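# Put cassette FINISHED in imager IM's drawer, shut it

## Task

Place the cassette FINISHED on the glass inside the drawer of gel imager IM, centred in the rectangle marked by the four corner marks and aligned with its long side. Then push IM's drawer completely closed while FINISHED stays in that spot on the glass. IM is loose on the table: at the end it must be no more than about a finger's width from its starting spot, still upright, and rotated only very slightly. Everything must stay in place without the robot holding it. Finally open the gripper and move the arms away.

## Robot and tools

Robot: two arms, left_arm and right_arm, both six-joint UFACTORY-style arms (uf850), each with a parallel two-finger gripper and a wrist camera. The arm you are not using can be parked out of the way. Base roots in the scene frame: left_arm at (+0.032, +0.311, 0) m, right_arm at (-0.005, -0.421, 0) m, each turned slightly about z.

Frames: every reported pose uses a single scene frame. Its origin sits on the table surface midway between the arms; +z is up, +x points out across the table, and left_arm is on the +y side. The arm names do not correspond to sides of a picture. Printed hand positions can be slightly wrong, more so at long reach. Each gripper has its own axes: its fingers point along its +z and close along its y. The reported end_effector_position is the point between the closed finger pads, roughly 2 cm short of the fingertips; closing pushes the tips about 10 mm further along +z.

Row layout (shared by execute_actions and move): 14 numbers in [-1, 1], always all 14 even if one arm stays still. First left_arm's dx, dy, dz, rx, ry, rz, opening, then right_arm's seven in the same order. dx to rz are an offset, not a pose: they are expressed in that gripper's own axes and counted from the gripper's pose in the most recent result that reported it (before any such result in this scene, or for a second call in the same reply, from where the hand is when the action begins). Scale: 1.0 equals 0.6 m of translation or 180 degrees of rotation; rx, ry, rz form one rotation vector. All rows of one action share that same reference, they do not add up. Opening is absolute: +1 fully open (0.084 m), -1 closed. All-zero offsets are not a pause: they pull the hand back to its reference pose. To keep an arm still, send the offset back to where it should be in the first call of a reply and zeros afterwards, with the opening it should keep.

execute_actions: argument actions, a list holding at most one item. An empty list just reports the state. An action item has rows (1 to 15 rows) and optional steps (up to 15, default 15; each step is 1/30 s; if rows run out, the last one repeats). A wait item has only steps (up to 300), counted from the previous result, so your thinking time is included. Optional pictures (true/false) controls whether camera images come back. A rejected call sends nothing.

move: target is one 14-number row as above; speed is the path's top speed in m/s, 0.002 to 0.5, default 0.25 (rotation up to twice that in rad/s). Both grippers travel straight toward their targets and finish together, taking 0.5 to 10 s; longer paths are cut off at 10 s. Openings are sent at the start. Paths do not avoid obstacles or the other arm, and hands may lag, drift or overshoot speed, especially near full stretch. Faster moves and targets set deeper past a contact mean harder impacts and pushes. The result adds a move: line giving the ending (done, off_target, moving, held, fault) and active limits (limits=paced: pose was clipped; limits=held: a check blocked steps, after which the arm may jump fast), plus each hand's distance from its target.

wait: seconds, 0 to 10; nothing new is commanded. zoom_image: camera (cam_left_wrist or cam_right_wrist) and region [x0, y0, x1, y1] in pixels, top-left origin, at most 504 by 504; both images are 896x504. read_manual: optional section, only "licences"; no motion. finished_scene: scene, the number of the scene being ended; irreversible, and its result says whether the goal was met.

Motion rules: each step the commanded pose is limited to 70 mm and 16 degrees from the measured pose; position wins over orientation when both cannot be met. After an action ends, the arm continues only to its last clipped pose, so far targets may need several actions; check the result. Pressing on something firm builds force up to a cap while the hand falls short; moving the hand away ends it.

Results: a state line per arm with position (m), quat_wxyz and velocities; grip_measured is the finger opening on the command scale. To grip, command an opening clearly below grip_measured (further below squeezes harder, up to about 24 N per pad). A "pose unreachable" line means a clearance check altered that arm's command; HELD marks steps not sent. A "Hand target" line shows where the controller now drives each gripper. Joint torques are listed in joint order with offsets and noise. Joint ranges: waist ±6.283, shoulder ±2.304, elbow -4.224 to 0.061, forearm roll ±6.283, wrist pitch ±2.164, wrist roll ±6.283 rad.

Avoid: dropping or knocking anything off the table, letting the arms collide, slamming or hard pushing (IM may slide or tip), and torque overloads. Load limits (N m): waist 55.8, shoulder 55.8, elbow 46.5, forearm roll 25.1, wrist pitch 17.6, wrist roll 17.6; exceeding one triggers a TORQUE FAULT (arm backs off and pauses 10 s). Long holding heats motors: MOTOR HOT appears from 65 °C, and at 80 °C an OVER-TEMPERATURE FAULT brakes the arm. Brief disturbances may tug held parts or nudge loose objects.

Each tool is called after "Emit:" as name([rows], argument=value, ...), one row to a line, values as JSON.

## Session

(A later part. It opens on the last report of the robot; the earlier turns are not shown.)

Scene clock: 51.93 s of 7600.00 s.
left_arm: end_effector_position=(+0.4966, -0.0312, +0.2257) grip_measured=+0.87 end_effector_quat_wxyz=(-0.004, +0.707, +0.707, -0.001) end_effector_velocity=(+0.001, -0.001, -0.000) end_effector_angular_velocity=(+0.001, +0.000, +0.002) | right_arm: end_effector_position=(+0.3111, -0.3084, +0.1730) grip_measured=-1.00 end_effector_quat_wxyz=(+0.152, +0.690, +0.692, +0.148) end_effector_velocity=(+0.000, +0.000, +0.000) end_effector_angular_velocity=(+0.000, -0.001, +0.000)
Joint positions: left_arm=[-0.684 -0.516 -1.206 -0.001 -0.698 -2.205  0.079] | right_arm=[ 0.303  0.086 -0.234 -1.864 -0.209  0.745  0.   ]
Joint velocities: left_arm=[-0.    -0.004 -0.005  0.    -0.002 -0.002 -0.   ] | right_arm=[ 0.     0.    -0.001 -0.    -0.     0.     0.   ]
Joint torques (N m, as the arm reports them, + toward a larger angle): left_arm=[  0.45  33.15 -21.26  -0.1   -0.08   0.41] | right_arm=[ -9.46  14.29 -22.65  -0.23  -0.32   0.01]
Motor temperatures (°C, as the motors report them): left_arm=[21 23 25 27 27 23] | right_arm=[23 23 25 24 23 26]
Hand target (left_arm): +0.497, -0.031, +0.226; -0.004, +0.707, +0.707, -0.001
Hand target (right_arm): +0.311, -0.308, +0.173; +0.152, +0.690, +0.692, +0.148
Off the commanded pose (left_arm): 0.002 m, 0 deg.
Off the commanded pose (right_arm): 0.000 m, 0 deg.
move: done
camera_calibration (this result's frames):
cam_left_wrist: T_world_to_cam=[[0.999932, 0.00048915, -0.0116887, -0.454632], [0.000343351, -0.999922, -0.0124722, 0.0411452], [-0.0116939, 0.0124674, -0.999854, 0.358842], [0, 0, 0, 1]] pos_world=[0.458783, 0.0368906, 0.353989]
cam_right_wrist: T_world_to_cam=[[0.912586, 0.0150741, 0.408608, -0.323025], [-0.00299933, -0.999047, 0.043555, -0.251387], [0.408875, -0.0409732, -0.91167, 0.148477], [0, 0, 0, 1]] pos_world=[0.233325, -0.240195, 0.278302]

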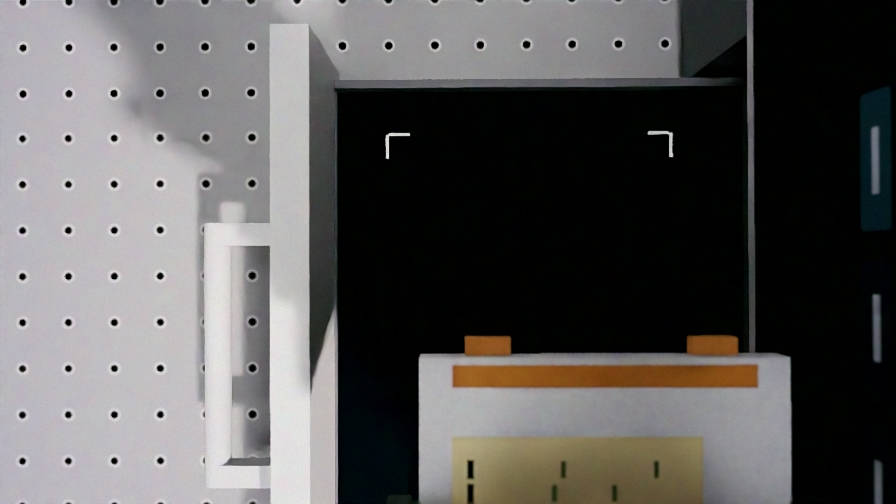

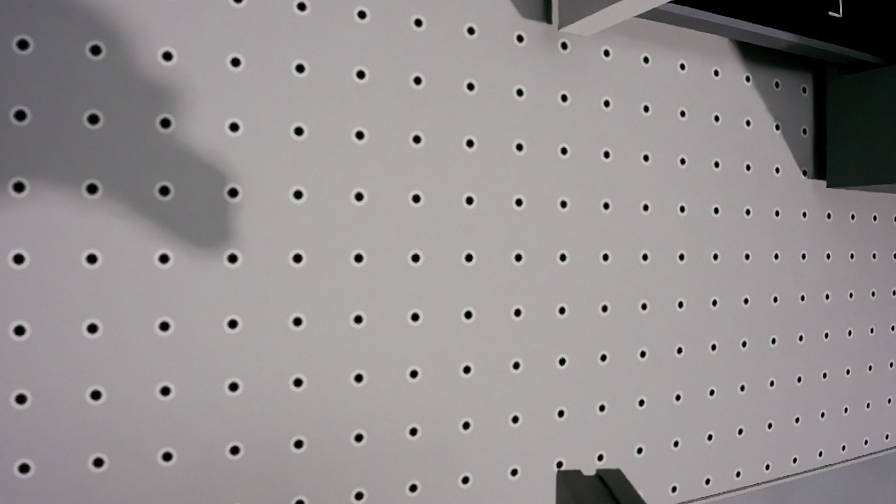

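Emit:
move(target=[0.039,0.01,0.245,0,0,0,0.3,0,0,0,0,0,0,-1], speed=0.12)

Scene clock: 55.97 s of 7600.00 s.
left_arm: end_effector_position=(+0.5005, -0.0078, +0.0789) grip_measured=+0.87 end_effector_quat_wxyz=(-0.005, +0.708, +0.706, -0.001) end_effector_velocity=(-0.000, +0.000, -0.003) end_effector_angular_velocity=(+0.002, +0.002, -0.003) | right_arm: end_effector_position=(+0.3111, -0.3084, +0.1730) grip_measured=-1.00 end_effector_quat_wxyz=(+0.152, +0.690, +0.692, +0.148) end_effector_velocity=(-0.000, -0.000, +0.000) end_effector_angular_velocity=(-0.000, -0.000, -0.001)
Joint positions: left_arm=[-0.647 -0.734 -1.146 -0.001 -0.422 -2.166  0.079] | right_arm=[ 0.303  0.086 -0.234 -1.864 -0.209  0.745  0.   ]
Joint velocities: left_arm=[ 0.    -0.006 -0.002  0.002  0.002  0.001  0.   ] | right_arm=[-0.     0.     0.     0.001 -0.001  0.001  0.   ]
Joint torques (N m, as the arm reports them, + toward a larger angle): left_arm=[ 18.27  21.17 -33.11   3.01  -0.04   0.38] | right_arm=[ -8.76  13.28 -22.39  -0.2   -0.32  -0.03]
Motor temperatures (°C, as the motors report them): left_arm=[21 23 25 27 27 23] | right_arm=[23 23 25 24 23 26]
Hand target (left_arm): +0.502, -0.007, +0.079; -0.004, +0.707, +0.707, -0.001
Hand target (right_arm): +0.311, -0.308, +0.173; +0.152, +0.690, +0.692, +0.148
Off the commanded pose (left_arm): 0.001 m, 0 deg.
Off the commanded pose (right_arm): 0.000 m, 0 deg.
move: done
camera_calibration (this result's frames):
cam_left_wrist: T_world_to_cam=[[0.999918, -0.00110046, -0.0127236, -0.460155], [-0.00126627, -0.999914, -0.0130313, 0.0634802], [-0.0127082, 0.0130463, -0.999834, 0.21234], [0, 0, 0, 1]] pos_world=[0.462896, 0.0601981, 0.207277]
cam_right_wrist: T_world_to_cam=[[0.912586, 0.0150741, 0.408608, -0.323025], [-0.00299935, -0.999047, 0.0435549, -0.251387], [0.408875, -0.0409731, -0.91167, 0.148477], [0, 0, 0, 1]] pos_world=[0.233325, -0.240195, 0.278302]

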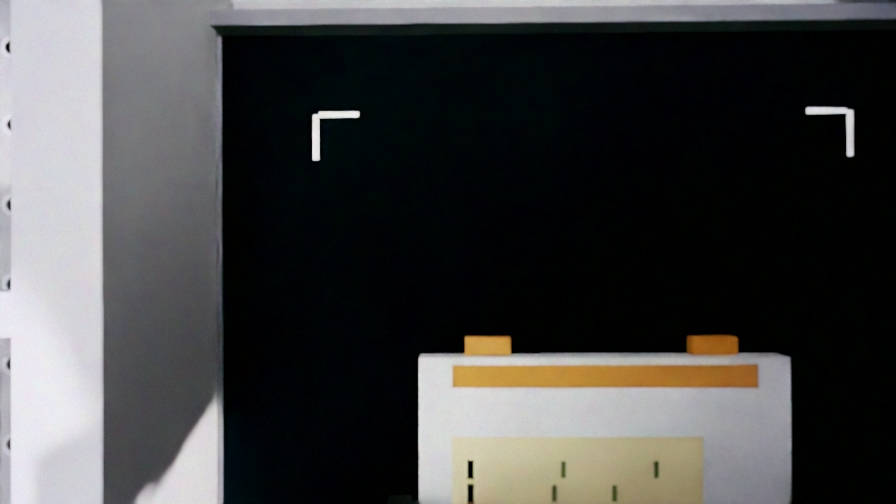

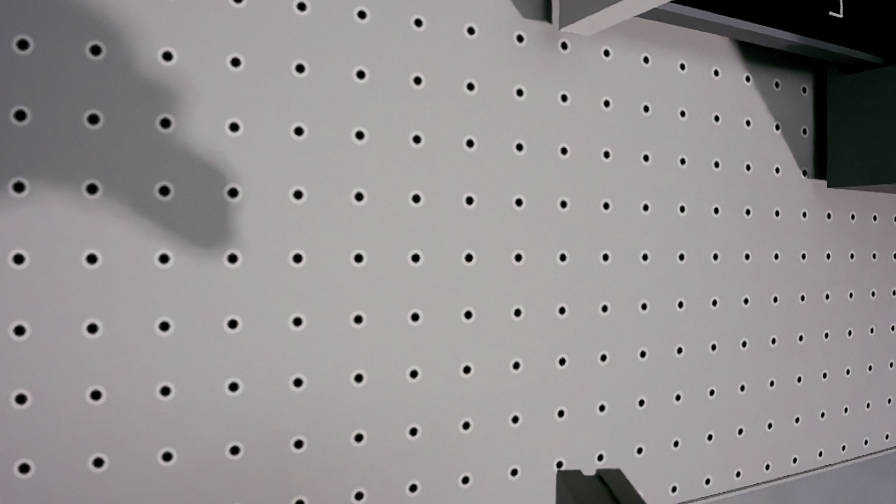

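Emit:
execute_actions(actions=[])

Scene clock: 60.90 s of 7600.00 s.
left_arm: end_effector_position=(+0.5003, -0.0077, +0.0785) grip_measured=+0.87 end_effector_quat_wxyz=(-0.005, +0.708, +0.706, -0.001) end_effector_velocity=(-0.000, +0.000, -0.000) end_effector_angular_velocity=(+0.001, +0.001, -0.000) | right_arm: end_effector_position=(+0.3111, -0.3084, +0.1730) grip_measured=-1.00 end_effector_quat_wxyz=(+0.152, +0.690, +0.692, +0.148) end_effector_velocity=(-0.001, -0.000, -0.001) end_effector_angular_velocity=(-0.000, +0.002, -0.001)
Joint positions: left_arm=[-0.647 -0.734 -1.146 -0.    -0.422 -2.166  0.079] | right_arm=[ 0.303  0.086 -0.234 -1.864 -0.209  0.745  0.   ]
Joint velocities: left_arm=[-0.    -0.     0.001  0.    -0.    -0.    -0.   ] | right_arm=[ 0.    -0.001  0.001  0.001  0.     0.001  0.   ]
Joint torques (N m, as the arm reports them, + toward a larger angle): left_arm=[ 17.6   21.23 -33.13   3.08  -0.04   0.48] | right_arm=[ -8.16  14.2  -22.5   -0.11  -0.39  -0.03]
Motor temperatures (°C, as the motors report them): left_arm=[21 23 25 27 27 23] | right_arm=[23 23 25 24 23 26]
Hand target (left_arm): +0.502, -0.007, +0.079; -0.004, +0.707, +0.707, -0.001
Hand target (right_arm): +0.311, -0.308, +0.173; +0.152, +0.690, +0.692, +0.148
Off the commanded pose (left_arm): 0.001 m, 0 deg.
Off the commanded pose (right_arm): 0.000 m, 0 deg.
Steps of this call (steps 1 to 90: nothing new was sent; then 1.93 s passed at rest). Readings (end_effector_position):
1: left_arm (+0.5004, -0.0078, +0.0788) | right_arm (+0.3111, -0.3084, +0.1730)
2: left_arm (+0.5004, -0.0078, +0.0787) | right_arm (+0.3111, -0.3084, +0.1730)
4: left_arm (+0.5004, -0.0078, +0.0786) | right_arm (+0.3111, -0.3084, +0.1730)
8: left_arm (+0.5003, -0.0077, +0.0785) | right_arm (+0.3111, -0.3084, +0.1730)
90: the state above
camera_calibration (this result's frames):
cam_left_wrist: T_world_to_cam=[[0.999914, -0.00152561, -0.0130495, -0.460028], [-0.0017012, -0.999908, -0.0134556, 0.0638388], [-0.0130278, 0.0134767, -0.999824, 0.21213], [0, 0, 0, 1]] pos_world=[0.46286, 0.0602723, 0.206948]
cam_right_wrist: T_world_to_cam=[[0.912586, 0.015074, 0.408608, -0.323025], [-0.00299945, -0.999047, 0.043555, -0.251387], [0.408875, -0.0409733, -0.91167, 0.148477], [0, 0, 0, 1]] pos_world=[0.233325, -0.240195, 0.278302]

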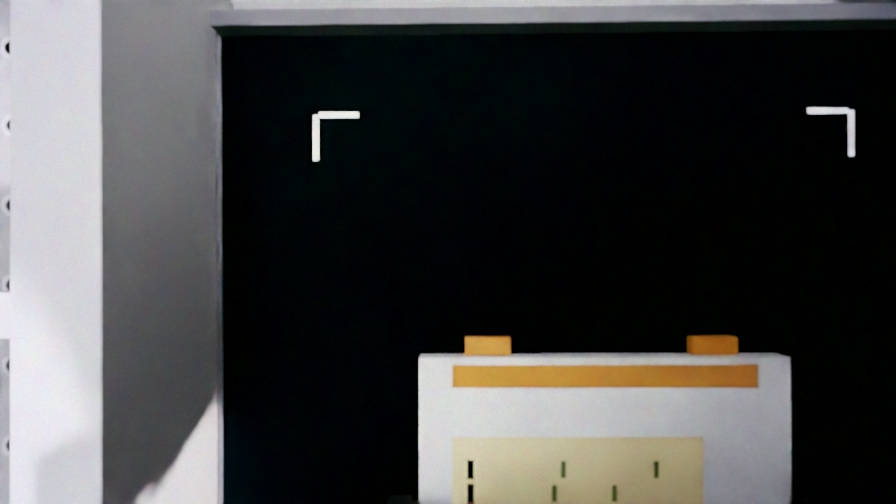

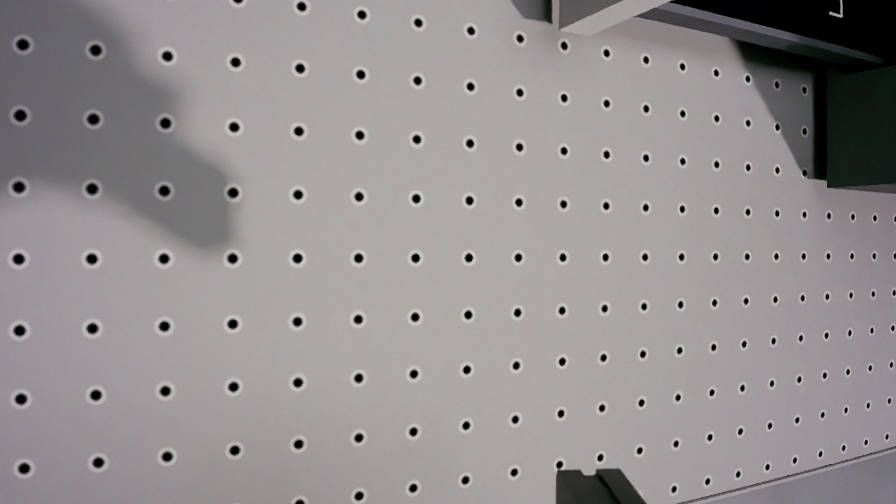

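Emit:
move(target=[-0.002,0,0.005,-0.015,0,-0.002,0.3,0,0,0,0,0,0,-1], speed=0.03)

Emit:
move(target=[0,0,0.025,0,0,0,0.3,0,0,0,0,0,0,-1], speed=0.03)

Scene clock: 72.77 s of 7600.00 s.
left_arm: end_effector_position=(+0.5004, -0.0088, +0.0755) grip_measured=+0.87 end_effector_quat_wxyz=(+0.012, +0.706, +0.708, +0.016) end_effector_velocity=(+0.001, -0.000, -0.000) end_effector_angular_velocity=(+0.001, -0.006, +0.003) | right_arm: end_effector_position=(+0.3111, -0.3084, +0.1730) grip_measured=-1.00 end_effector_quat_wxyz=(+0.152, +0.690, +0.692, +0.148) end_effector_velocity=(-0.001, +0.000, -0.000) end_effector_angular_velocity=(+0.001, +0.002, -0.000)
Joint positions: left_arm=[-0.66  -0.725 -1.118  0.075 -0.366 -2.255  0.079] | right_arm=[ 0.303  0.086 -0.234 -1.864 -0.209  0.745  0.   ]
Joint velocities: left_arm=[-0.001  0.001  0.002  0.012  0.005 -0.015 -0.   ] | right_arm=[ 0.001 -0.     0.001  0.001  0.001  0.     0.   ]
Joint torques (N m, as the arm reports them, + toward a larger angle): left_arm=[ -0.75  33.86 -17.1   -0.22   0.05   0.47] | right_arm=[ -9.29  13.36 -22.9   -0.22  -0.24   0.05]
Motor temperatures (°C, as the motors report them): left_arm=[21 23 26 27 27 23] | right_arm=[23 23 25 24 23 26]
Hand target (left_arm): +0.500, -0.009, +0.076; +0.012, +0.706, +0.708, +0.016
Hand target (right_arm): +0.311, -0.308, +0.173; +0.152, +0.690, +0.692, +0.148
Off the commanded pose (left_arm): 0.000 m, 0 deg.
Off the commanded pose (right_arm): 0.000 m, 0 deg.
After step 90, 7.83 s passed at rest.
move: done
camera_calibration (this result's frames):
cam_left_wrist: T_world_to_cam=[[0.999415, 0.00446386, 0.0339066, -0.463355], [0.00492499, -0.999896, -0.0135287, 0.0593896], [0.0338427, 0.0136878, -0.999333, 0.185648], [0, 0, 0, 1]] pos_world=[0.456509, 0.0589107, 0.202038]
cam_right_wrist: T_world_to_cam=[[0.912586, 0.0150738, 0.408607, -0.323025], [-0.00299961, -0.999047, 0.0435549, -0.251387], [0.408874, -0.0409733, -0.91167, 0.148477], [0, 0, 0, 1]] pos_world=[0.233325, -0.240195, 0.278302]

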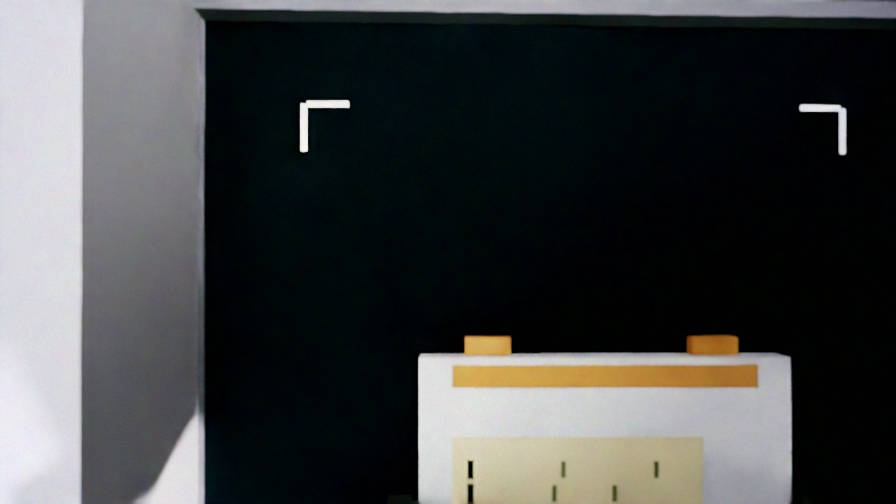

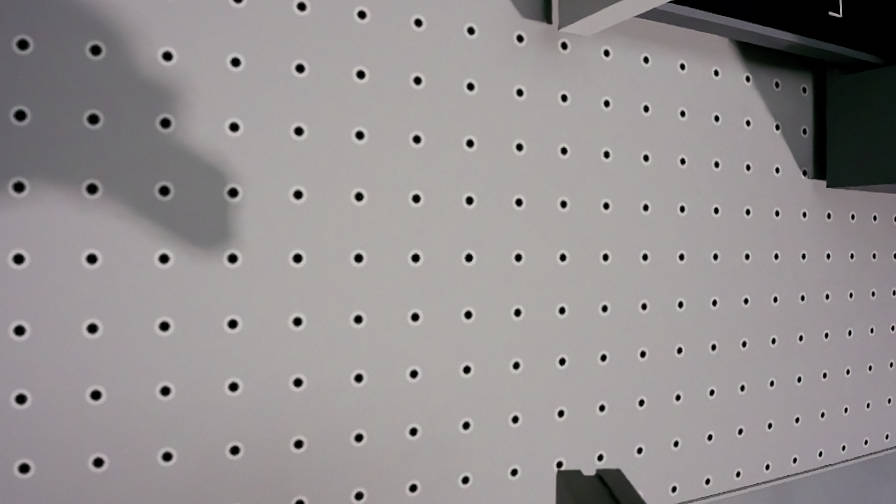

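Scene clock: 73.57 s of 7600.00 s.
left_arm: end_effector_position=(+0.5011, -0.0088, +0.0607) grip_measured=+0.87 end_effector_quat_wxyz=(+0.012, +0.706, +0.708, +0.016) end_effector_velocity=(-0.001, -0.000, -0.001) end_effector_angular_velocity=(+0.000, +0.000, -0.000) | right_arm: end_effector_position=(+0.3111, -0.3084, +0.1730) grip_measured=-1.00 end_effector_quat_wxyz=(+0.152, +0.690, +0.692, +0.148) end_effector_velocity=(-0.001, +0.000, -0.000) end_effector_angular_velocity=(-0.001, +0.001, +0.001)
Joint positions: left_arm=[-0.659 -0.755 -1.124  0.08  -0.342 -2.26   0.079] | right_arm=[ 0.303  0.086 -0.234 -1.864 -0.209  0.745  0.   ]
Joint velocities: left_arm=[-0.001 -0.001  0.001  0.001  0.001 -0.002  0.   ] | right_arm=[ 0.001 -0.001  0.001 -0.     0.    -0.     0.   ]
Joint torques (N m, as the arm reports them, + toward a larger angle): left_arm=[  0.44  34.88 -16.5   -0.34  -0.05   0.43] | right_arm=[ -9.07  13.59 -22.48  -0.11  -0.29   0.  ]
Motor temperatures (°C, as the motors report them): left_arm=[21 23 26 27 27 23] | right_arm=[23 23 25 24 23 26]
Hand target (left_arm): +0.501, -0.009, +0.061; +0.012, +0.706, +0.708, +0.016
Hand target (right_arm): +0.311, -0.308, +0.173; +0.152, +0.690, +0.692, +0.148
Off the commanded pose (left_arm): 0.000 m, 0 deg.
Off the commanded pose (right_arm): 0.000 m, 0 deg.
move: done
camera_calibration (this result's frames):
cam_left_wrist: T_world_to_cam=[[0.999411, 0.00447872, 0.0340368, -0.463529], [0.00493995, -0.999897, -0.0134791, 0.0592108], [0.0339729, 0.0136393, -0.99933, 0.170724], [0, 0, 0, 1]] pos_world=[0.457163, 0.0589522, 0.187185]
cam_right_wrist: T_world_to_cam=[[0.912586, 0.0150739, 0.408608, -0.323025], [-0.00299953, -0.999047, 0.0435549, -0.251387], [0.408874, -0.0409733, -0.91167, 0.148477], [0, 0, 0, 1]] pos_world=[0.233325, -0.240195, 0.278302]

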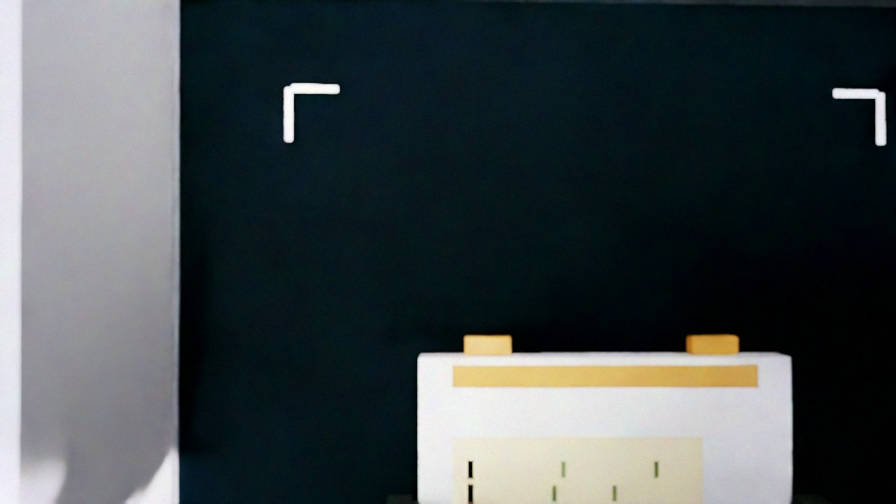

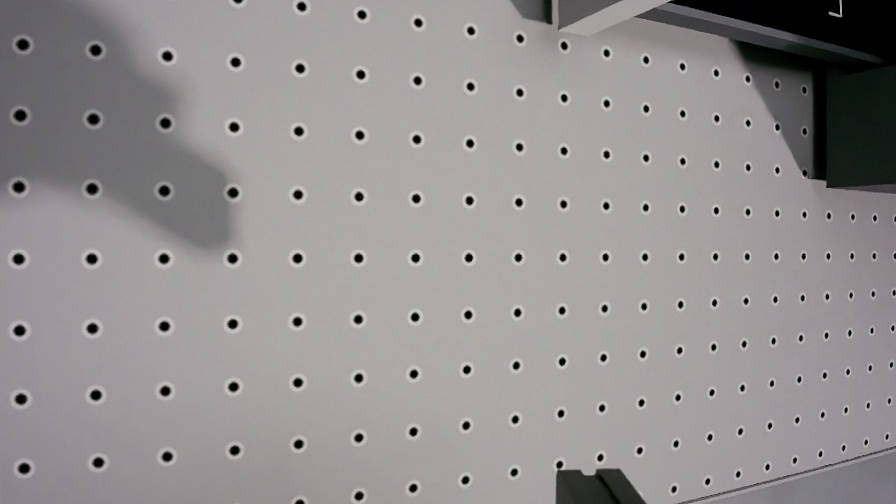

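Emit:
move(target=[0.005,-0.0035,0.0035,0,0,0,0.3,0,0,0,0,0,0,-1], speed=0.015)

Emit:
move(target=[0,0,0,0,0,0,1,0,0,0,0,0,0,-1])

Emit:
move(target=[-0.05,-0.03,-0.5,0,0,0,1,0,0,0,0,0,0,-1], speed=0.15)

Emit:
move(target=[0.55,-0.05,0,0,0,0,1,0,0,0,0,0,0,-1])

Emit:
move(target=[0,0,0,0,0,0,1,0.5,-0.04,0,0,0,0,-1])

Scene clock: 79.27 s of 7600.00 s.
left_arm: end_effector_position=(+0.4990, -0.0058, +0.0585) grip_measured=+0.87 end_effector_quat_wxyz=(+0.012, +0.706, +0.708, +0.016) end_effector_velocity=(+0.000, +0.000, -0.000) end_effector_angular_velocity=(-0.001, -0.001, +0.000) | right_arm: end_effector_position=(+0.3111, -0.3084, +0.1730) grip_measured=-1.00 end_effector_quat_wxyz=(+0.152, +0.690, +0.692, +0.148) end_effector_velocity=(-0.000, +0.000, +0.000) end_effector_angular_velocity=(-0.001, -0.001, +0.001)
Joint positions: left_arm=[-0.657 -0.753 -1.114  0.082 -0.333 -2.26   0.079] | right_arm=[ 0.303  0.086 -0.234 -1.864 -0.209  0.745  0.   ]
Joint velocities: left_arm=[0.001 0.    0.001 0.    0.001 0.    0.   ] | right_arm=[ 0.001  0.001  0.001 -0.    -0.001 -0.001  0.   ]
Joint torques (N m, as the arm reports them, + toward a larger angle): left_arm=[  0.36  35.43 -16.9   -0.71   0.06   0.43] | right_arm=[ -9.96  13.32 -22.88   0.    -0.25  -0.13]
Motor temperatures (°C, as the motors report them): left_arm=[21 23 26 27 27 23] | right_arm=[23 23 25 24 23 26]
Hand target (left_arm): +0.499, -0.006, +0.059; +0.012, +0.706, +0.708, +0.016
Hand target (right_arm): +0.311, -0.308, +0.173; +0.152, +0.690, +0.692, +0.148
Off the commanded pose (left_arm): 0.000 m, 0 deg.
Off the commanded pose (right_arm): 0.000 m, 0 deg.
After step 90, 2.00 s passed at rest.
move: done
camera_calibration (this result's frames):
cam_left_wrist: T_world_to_cam=[[0.999411, 0.00448492, 0.0340233, -0.461455], [0.00494615, -0.999897, -0.0134843, 0.0621617], [0.0339593, 0.0136446, -0.99933, 0.168607], [0, 0, 0, 1]] pos_world=[0.45515, 0.0619243, 0.185032]
cam_right_wrist: T_world_to_cam=[[0.912586, 0.0150739, 0.408608, -0.323025], [-0.00299956, -0.999047, 0.043555, -0.251387], [0.408874, -0.0409733, -0.91167, 0.148477], [0, 0, 0, 1]] pos_world=[0.233325, -0.240195, 0.278302]

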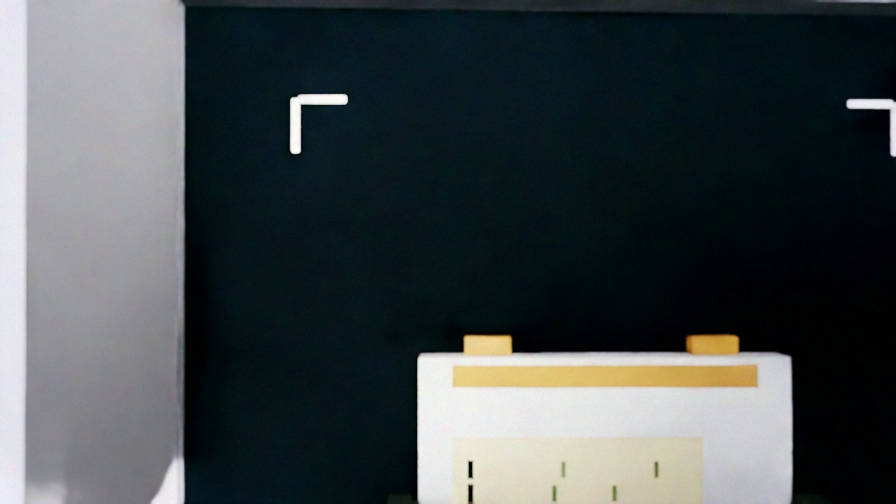

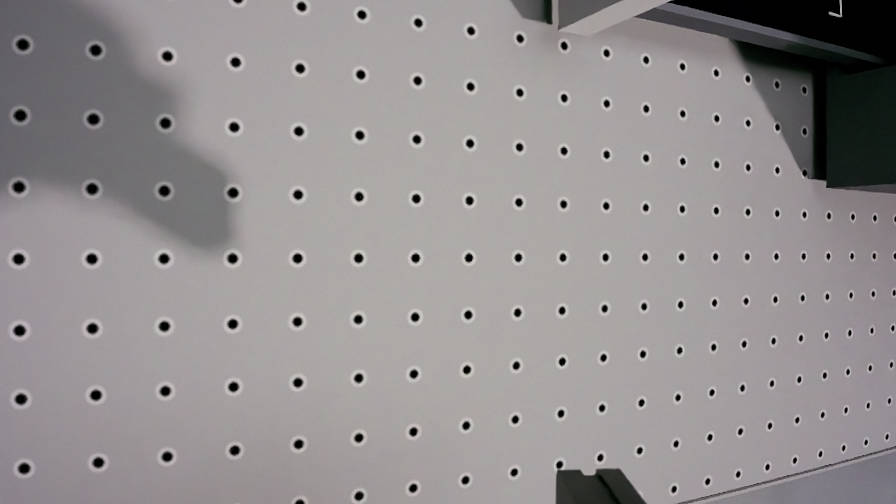

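Scene clock: 79.77 s of 7600.00 s.
left_arm: end_effector_position=(+0.4990, -0.0058, +0.0585) grip_measured=+1.00 end_effector_quat_wxyz=(+0.012, +0.706, +0.708, +0.016) end_effector_velocity=(+0.000, -0.000, -0.000) end_effector_angular_velocity=(-0.001, -0.001, -0.000) | right_arm: end_effector_position=(+0.3111, -0.3084, +0.1730) grip_measured=-1.00 end_effector_quat_wxyz=(+0.152, +0.690, +0.692, +0.148) end_effector_velocity=(-0.000, -0.000, -0.000) end_effector_angular_velocity=(-0.000, +0.000, +0.000)
Joint positions: left_arm=[-0.657 -0.753 -1.114  0.082 -0.333 -2.26   0.084] | right_arm=[ 0.303  0.086 -0.234 -1.864 -0.209  0.745  0.   ]
Joint velocities: left_arm=[ 0.    -0.    -0.     0.     0.001 -0.     0.   ] | right_arm=[-0.001 -0.     0.     0.     0.    -0.001  0.   ]
Joint torques (N m, as the arm reports them, + toward a larger angle): left_arm=[  0.26  34.22 -16.45  -0.61  -0.01   0.43] | right_arm=[ -9.45  14.49 -22.35  -0.32  -0.3    0.03]
Motor temperatures (°C, as the motors report them): left_arm=[21 23 26 27 27 23] | right_arm=[23 23 25 24 23 26]
Hand target (left_arm): +0.499, -0.006, +0.059; +0.012, +0.706, +0.708, +0.016
Hand target (right_arm): +0.311, -0.308, +0.173; +0.152, +0.690, +0.692, +0.148
Off the commanded pose (left_arm): 0.000 m, 0 deg.
Off the commanded pose (right_arm): 0.000 m, 0 deg.
move: done
camera_calibration (this result's frames):
cam_left_wrist: T_world_to_cam=[[0.999411, 0.00448461, 0.0340329, -0.46146], [0.00494574, -0.999897, -0.0134774, 0.062158], [0.033969, 0.0136378, -0.99933, 0.168606], [0, 0, 0, 1]] pos_world=[0.455153, 0.0619216, 0.185036]
cam_right_wrist: T_world_to_cam=[[0.912586, 0.0150739, 0.408608, -0.323025], [-0.00299954, -0.999047, 0.0435549, -0.251387], [0.408875, -0.0409732, -0.91167, 0.148477], [0, 0, 0, 1]] pos_world=[0.233326, -0.240195, 0.278302]

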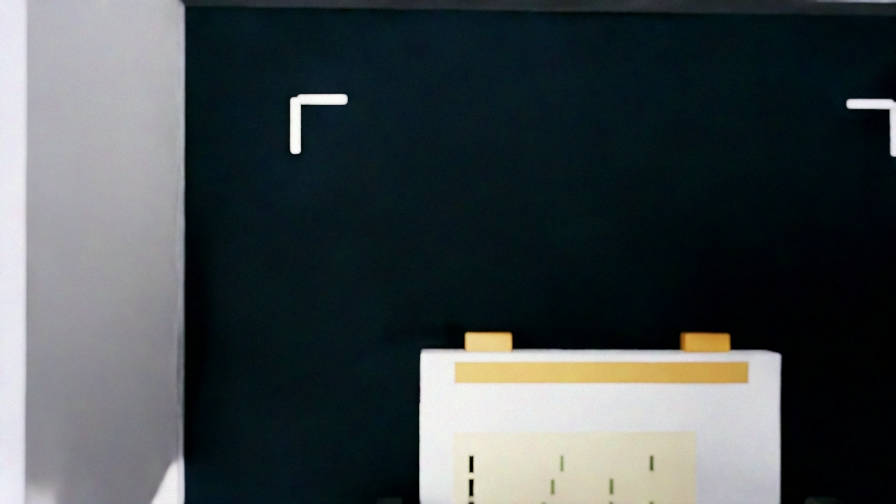

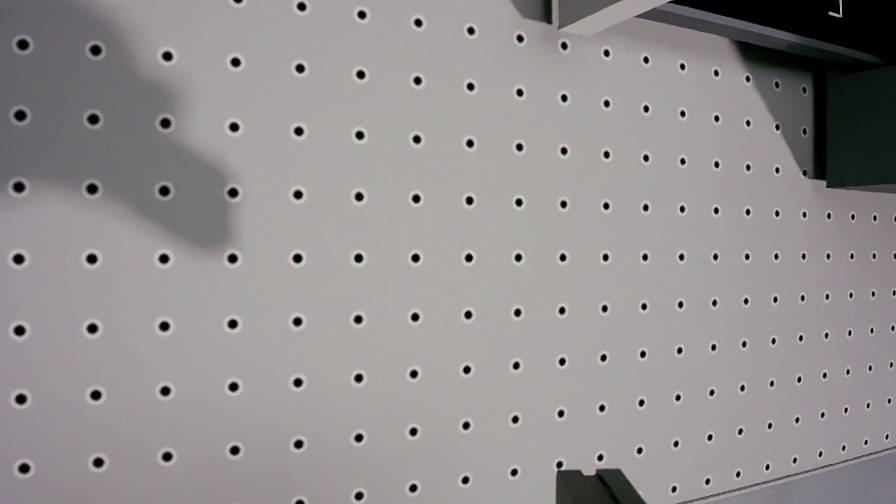

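Scene clock: 82.17 s of 7600.00 s.
left_arm: end_effector_position=(+0.4687, -0.0371, +0.3564) grip_measured=+1.00 end_effector_quat_wxyz=(+0.011, +0.706, +0.708, +0.016) end_effector_velocity=(+0.000, -0.001, +0.004) end_effector_angular_velocity=(-0.002, -0.002, -0.001) | right_arm: end_effector_position=(+0.3111, -0.3084, +0.1730) grip_measured=-1.00 end_effector_quat_wxyz=(+0.152, +0.690, +0.692, +0.148) end_effector_velocity=(+0.000, +0.000, +0.000) end_effector_angular_velocity=(-0.000, -0.000, +0.002)
Joint positions: left_arm=[-0.735 -0.316 -1.247  0.036 -0.906 -2.282  0.084] | right_arm=[ 0.303  0.086 -0.234 -1.864 -0.209  0.745  0.   ]
Joint velocities: left_arm=[-0.001  0.002 -0.005  0.    -0.005 -0.001 -0.   ] | right_arm=[ 0.     0.    -0.    -0.001  0.    -0.001  0.   ]
Joint torques (N m, as the arm reports them, + toward a larger angle): left_arm=[  0.22  29.3  -22.6    0.09  -0.06   0.39] | right_arm=[ -9.79  13.56 -22.65  -0.29  -0.3   -0.05]
Motor temperatures (°C, as the motors report them): left_arm=[21 23 26 27 27 23] | right_arm=[23 23 25 24 23 26]
Hand target (left_arm): +0.469, -0.037, +0.357; +0.012, +0.706, +0.708, +0.016
Hand target (right_arm): +0.311, -0.308, +0.173; +0.152, +0.690, +0.692, +0.148
Off the commanded pose (left_arm): 0.001 m, 0 deg.
Off the commanded pose (right_arm): 0.000 m, 0 deg.
move: done
camera_calibration (this result's frames):
cam_left_wrist: T_world_to_cam=[[0.999436, 0.00396383, 0.0333398, -0.440931], [0.00442637, -0.999895, -0.0138113, 0.0353712], [0.0332815, 0.0139511, -0.999349, 0.468089], [0, 0, 0, 1]] pos_world=[0.424947, 0.0305849, 0.482973]
cam_right_wrist: T_world_to_cam=[[0.912586, 0.0150737, 0.408608, -0.323025], [-0.00299971, -0.999047, 0.0435549, -0.251387], [0.408875, -0.0409732, -0.91167, 0.148477], [0, 0, 0, 1]] pos_world=[0.233325, -0.240195, 0.278302]

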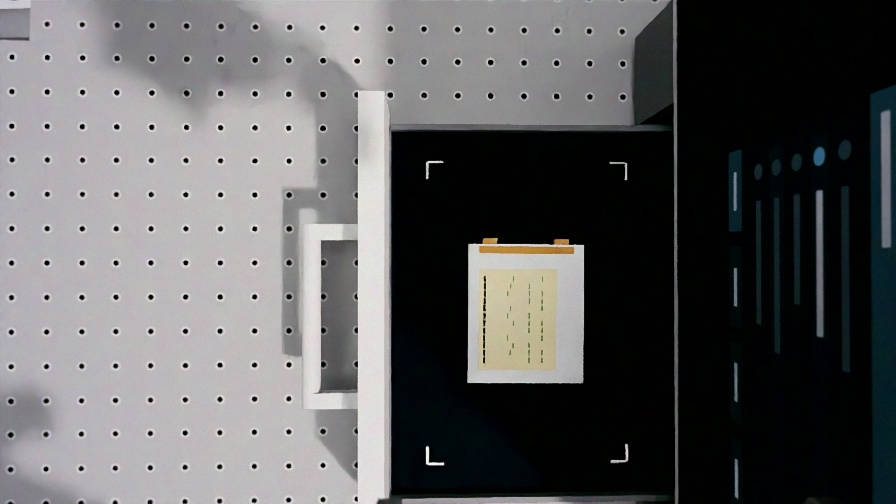

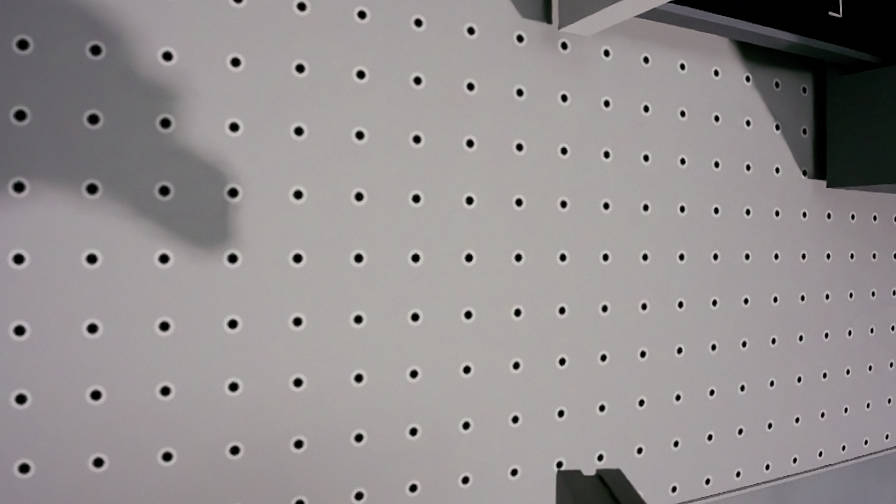

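Scene clock: 83.97 s of 7600.00 s.
left_arm: end_effector_position=(+0.4369, +0.2914, +0.3560) grip_measured=+1.00 end_effector_quat_wxyz=(+0.013, +0.706, +0.708, +0.013) end_effector_velocity=(+0.000, +0.002, +0.000) end_effector_angular_velocity=(-0.001, -0.001, +0.001) | right_arm: end_effector_position=(+0.3111, -0.3084, +0.1731) grip_measured=-1.00 end_effector_quat_wxyz=(+0.152, +0.690, +0.692, +0.148) end_effector_velocity=(+0.001, -0.000, +0.001) end_effector_angular_velocity=(+0.001, -0.002, -0.002)
Joint positions: left_arm=[-0.1    0.073 -0.814  0.004 -0.851 -1.627  0.084] | right_arm=[ 0.303  0.086 -0.234 -1.864 -0.209  0.745  0.   ]
Joint velocities: left_arm=[ 0.005  0.001  0.    -0.001  0.001  0.005  0.   ] | right_arm=[-0.001  0.001 -0.001 -0.    -0.001  0.     0.   ]
Joint torques (N m, as the arm reports them, + toward a larger angle): left_arm=[  0.54  19.54 -22.6   -0.08   0.03   0.49] | right_arm=[ -8.81  13.83 -22.61  -0.1   -0.24  -0.02]
Motor temperatures (°C, as the motors report them): left_arm=[21 23 26 27 27 23] | right_arm=[23 23 25 24 23 26]
Hand target (left_arm): +0.437, +0.292, +0.356; +0.013, +0.706, +0.708, +0.013
Hand target (right_arm): +0.311, -0.308, +0.173; +0.152, +0.690, +0.692, +0.148
Off the commanded pose (left_arm): 0.002 m, 0 deg.
Off the commanded pose (right_arm): 0.000 m, 0 deg.
move: done
camera_calibration (this result's frames):
cam_left_wrist: T_world_to_cam=[[0.999477, 0.0038391, 0.0321097, -0.410002], [0.00411961, -0.999954, -0.00867436, 0.362294], [0.0320749, 0.00880211, -0.999447, 0.466207], [0, 0, 0, 1]] pos_world=[0.393342, 0.359748, 0.482257]
cam_right_wrist: T_world_to_cam=[[0.912586, 0.0150737, 0.408608, -0.323025], [-0.00299974, -0.999047, 0.0435548, -0.251387], [0.408875, -0.0409732, -0.91167, 0.148477], [0, 0, 0, 1]] pos_world=[0.233326, -0.240195, 0.278302]

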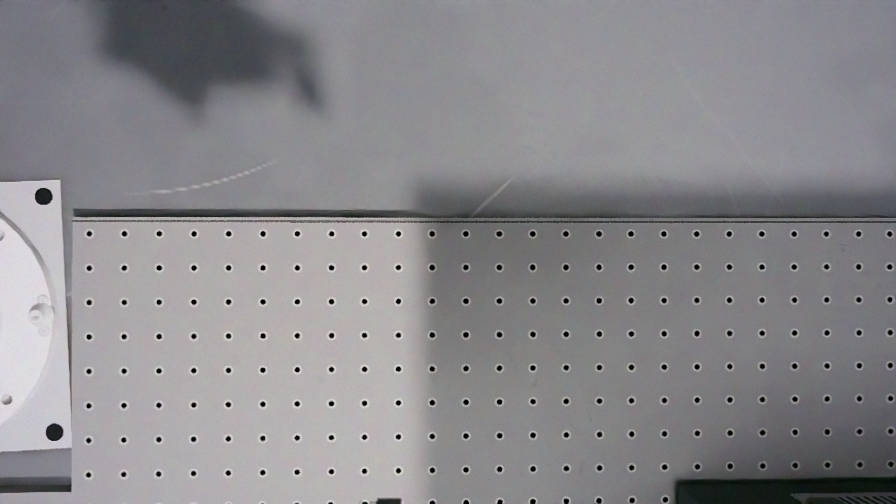

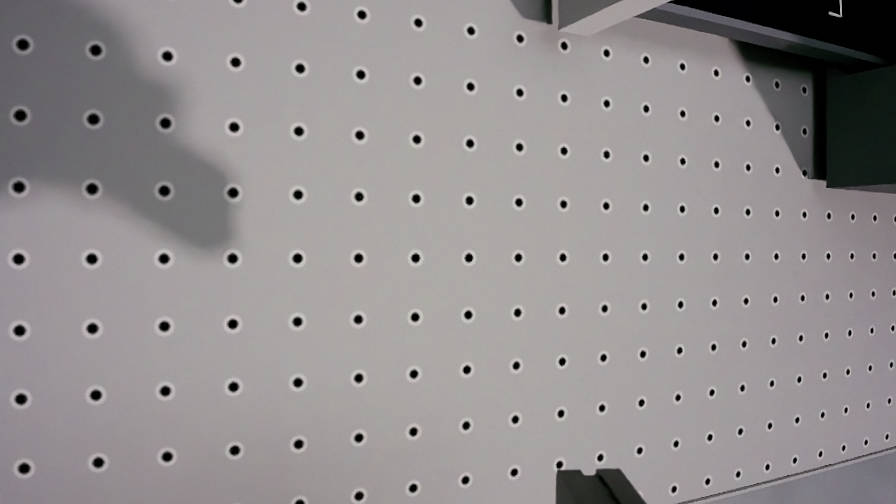

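Scene clock: 85.67 s of 7600.00 s.
left_arm: end_effector_position=(+0.4369, +0.2914, +0.3560) grip_measured=+1.00 end_effector_quat_wxyz=(+0.013, +0.706, +0.708, +0.013) end_effector_velocity=(-0.001, +0.000, -0.000) end_effector_angular_velocity=(+0.000, +0.002, +0.001) | right_arm: end_effector_position=(+0.2871, -0.0084, +0.1604) grip_measured=-1.00 end_effector_quat_wxyz=(+0.151, +0.690, +0.692, +0.148) end_effector_velocity=(-0.000, +0.002, +0.000) end_effector_angular_velocity=(-0.003, +0.003, +0.002)
Joint positions: left_arm=[-0.1    0.073 -0.814  0.004 -0.851 -1.627  0.084] | right_arm=[ 0.953 -0.412 -0.797 -1.117 -0.433  0.605  0.   ]
Joint velocities: left_arm=[ 0.001  0.     0.001  0.    -0.001 -0.     0.   ] | right_arm=[ 0.001 -0.003 -0.006  0.014 -0.002 -0.016  0.   ]
Joint torques (N m, as the arm reports them, + toward a larger angle): left_arm=[  0.95  19.66 -22.6   -0.16   0.05   0.39] | right_arm=[ -8.83  28.52 -23.41  -0.56  -0.25  -0.03]
Motor temperatures (°C, as the motors report them): left_arm=[21 23 26 27 27 23] | right_arm=[23 23 25 24 23 26]
Hand target (left_arm): +0.437, +0.291, +0.356; +0.013, +0.706, +0.708, +0.013
Hand target (right_arm): +0.287, -0.008, +0.160; +0.151, +0.690, +0.692, +0.148
Off the commanded pose (left_arm): 0.000 m, 0 deg.
Off the commanded pose (right_arm): 0.002 m, 0 deg.
move: done
camera_calibration (this result's frames):
cam_left_wrist: T_world_to_cam=[[0.999477, 0.00383918, 0.0321097, -0.410002], [0.00411969, -0.999954, -0.00867431, 0.362294], [0.0320749, 0.00880206, -0.999447, 0.466207], [0, 0, 0, 1]] pos_world=[0.393342, 0.359748, 0.482257]
cam_right_wrist: T_world_to_cam=[[0.913378, 0.0142628, 0.406862, -0.300427], [-0.00292362, -0.999131, 0.0415885, 0.0491206], [0.407101, -0.0391755, -0.912542, 0.159759], [0, 0, 0, 1]] pos_world=[0.209509, 0.0596215, 0.265976]

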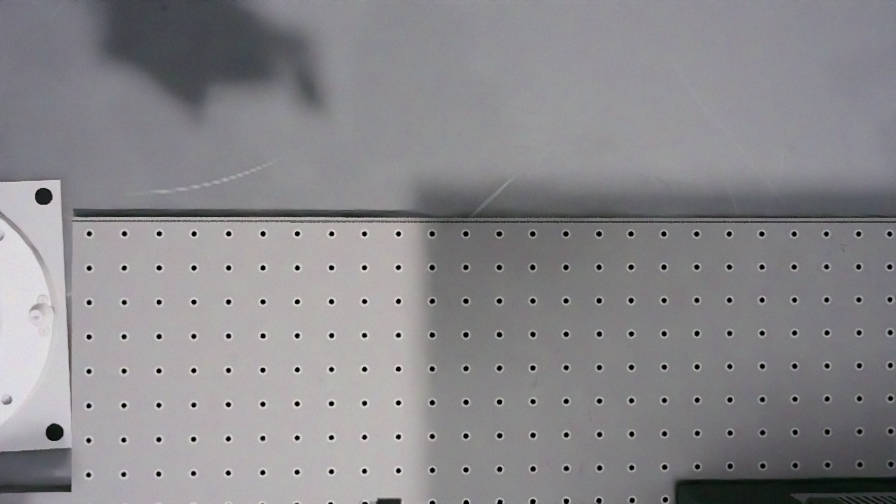

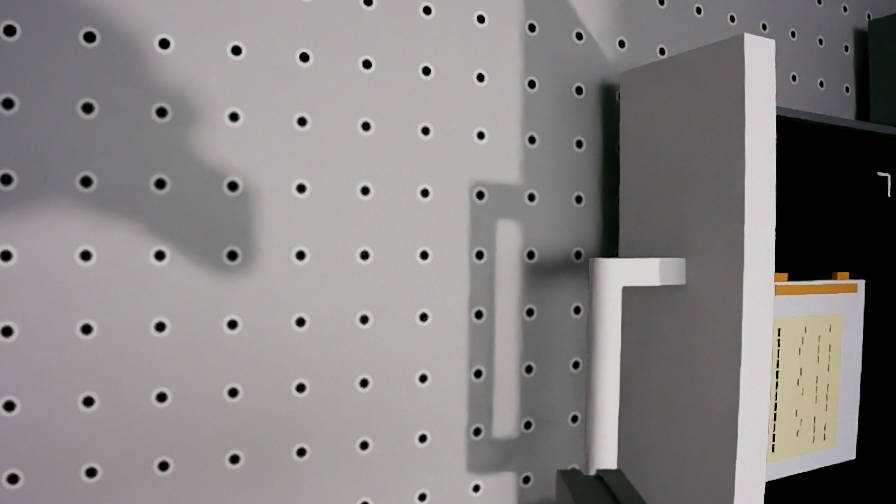

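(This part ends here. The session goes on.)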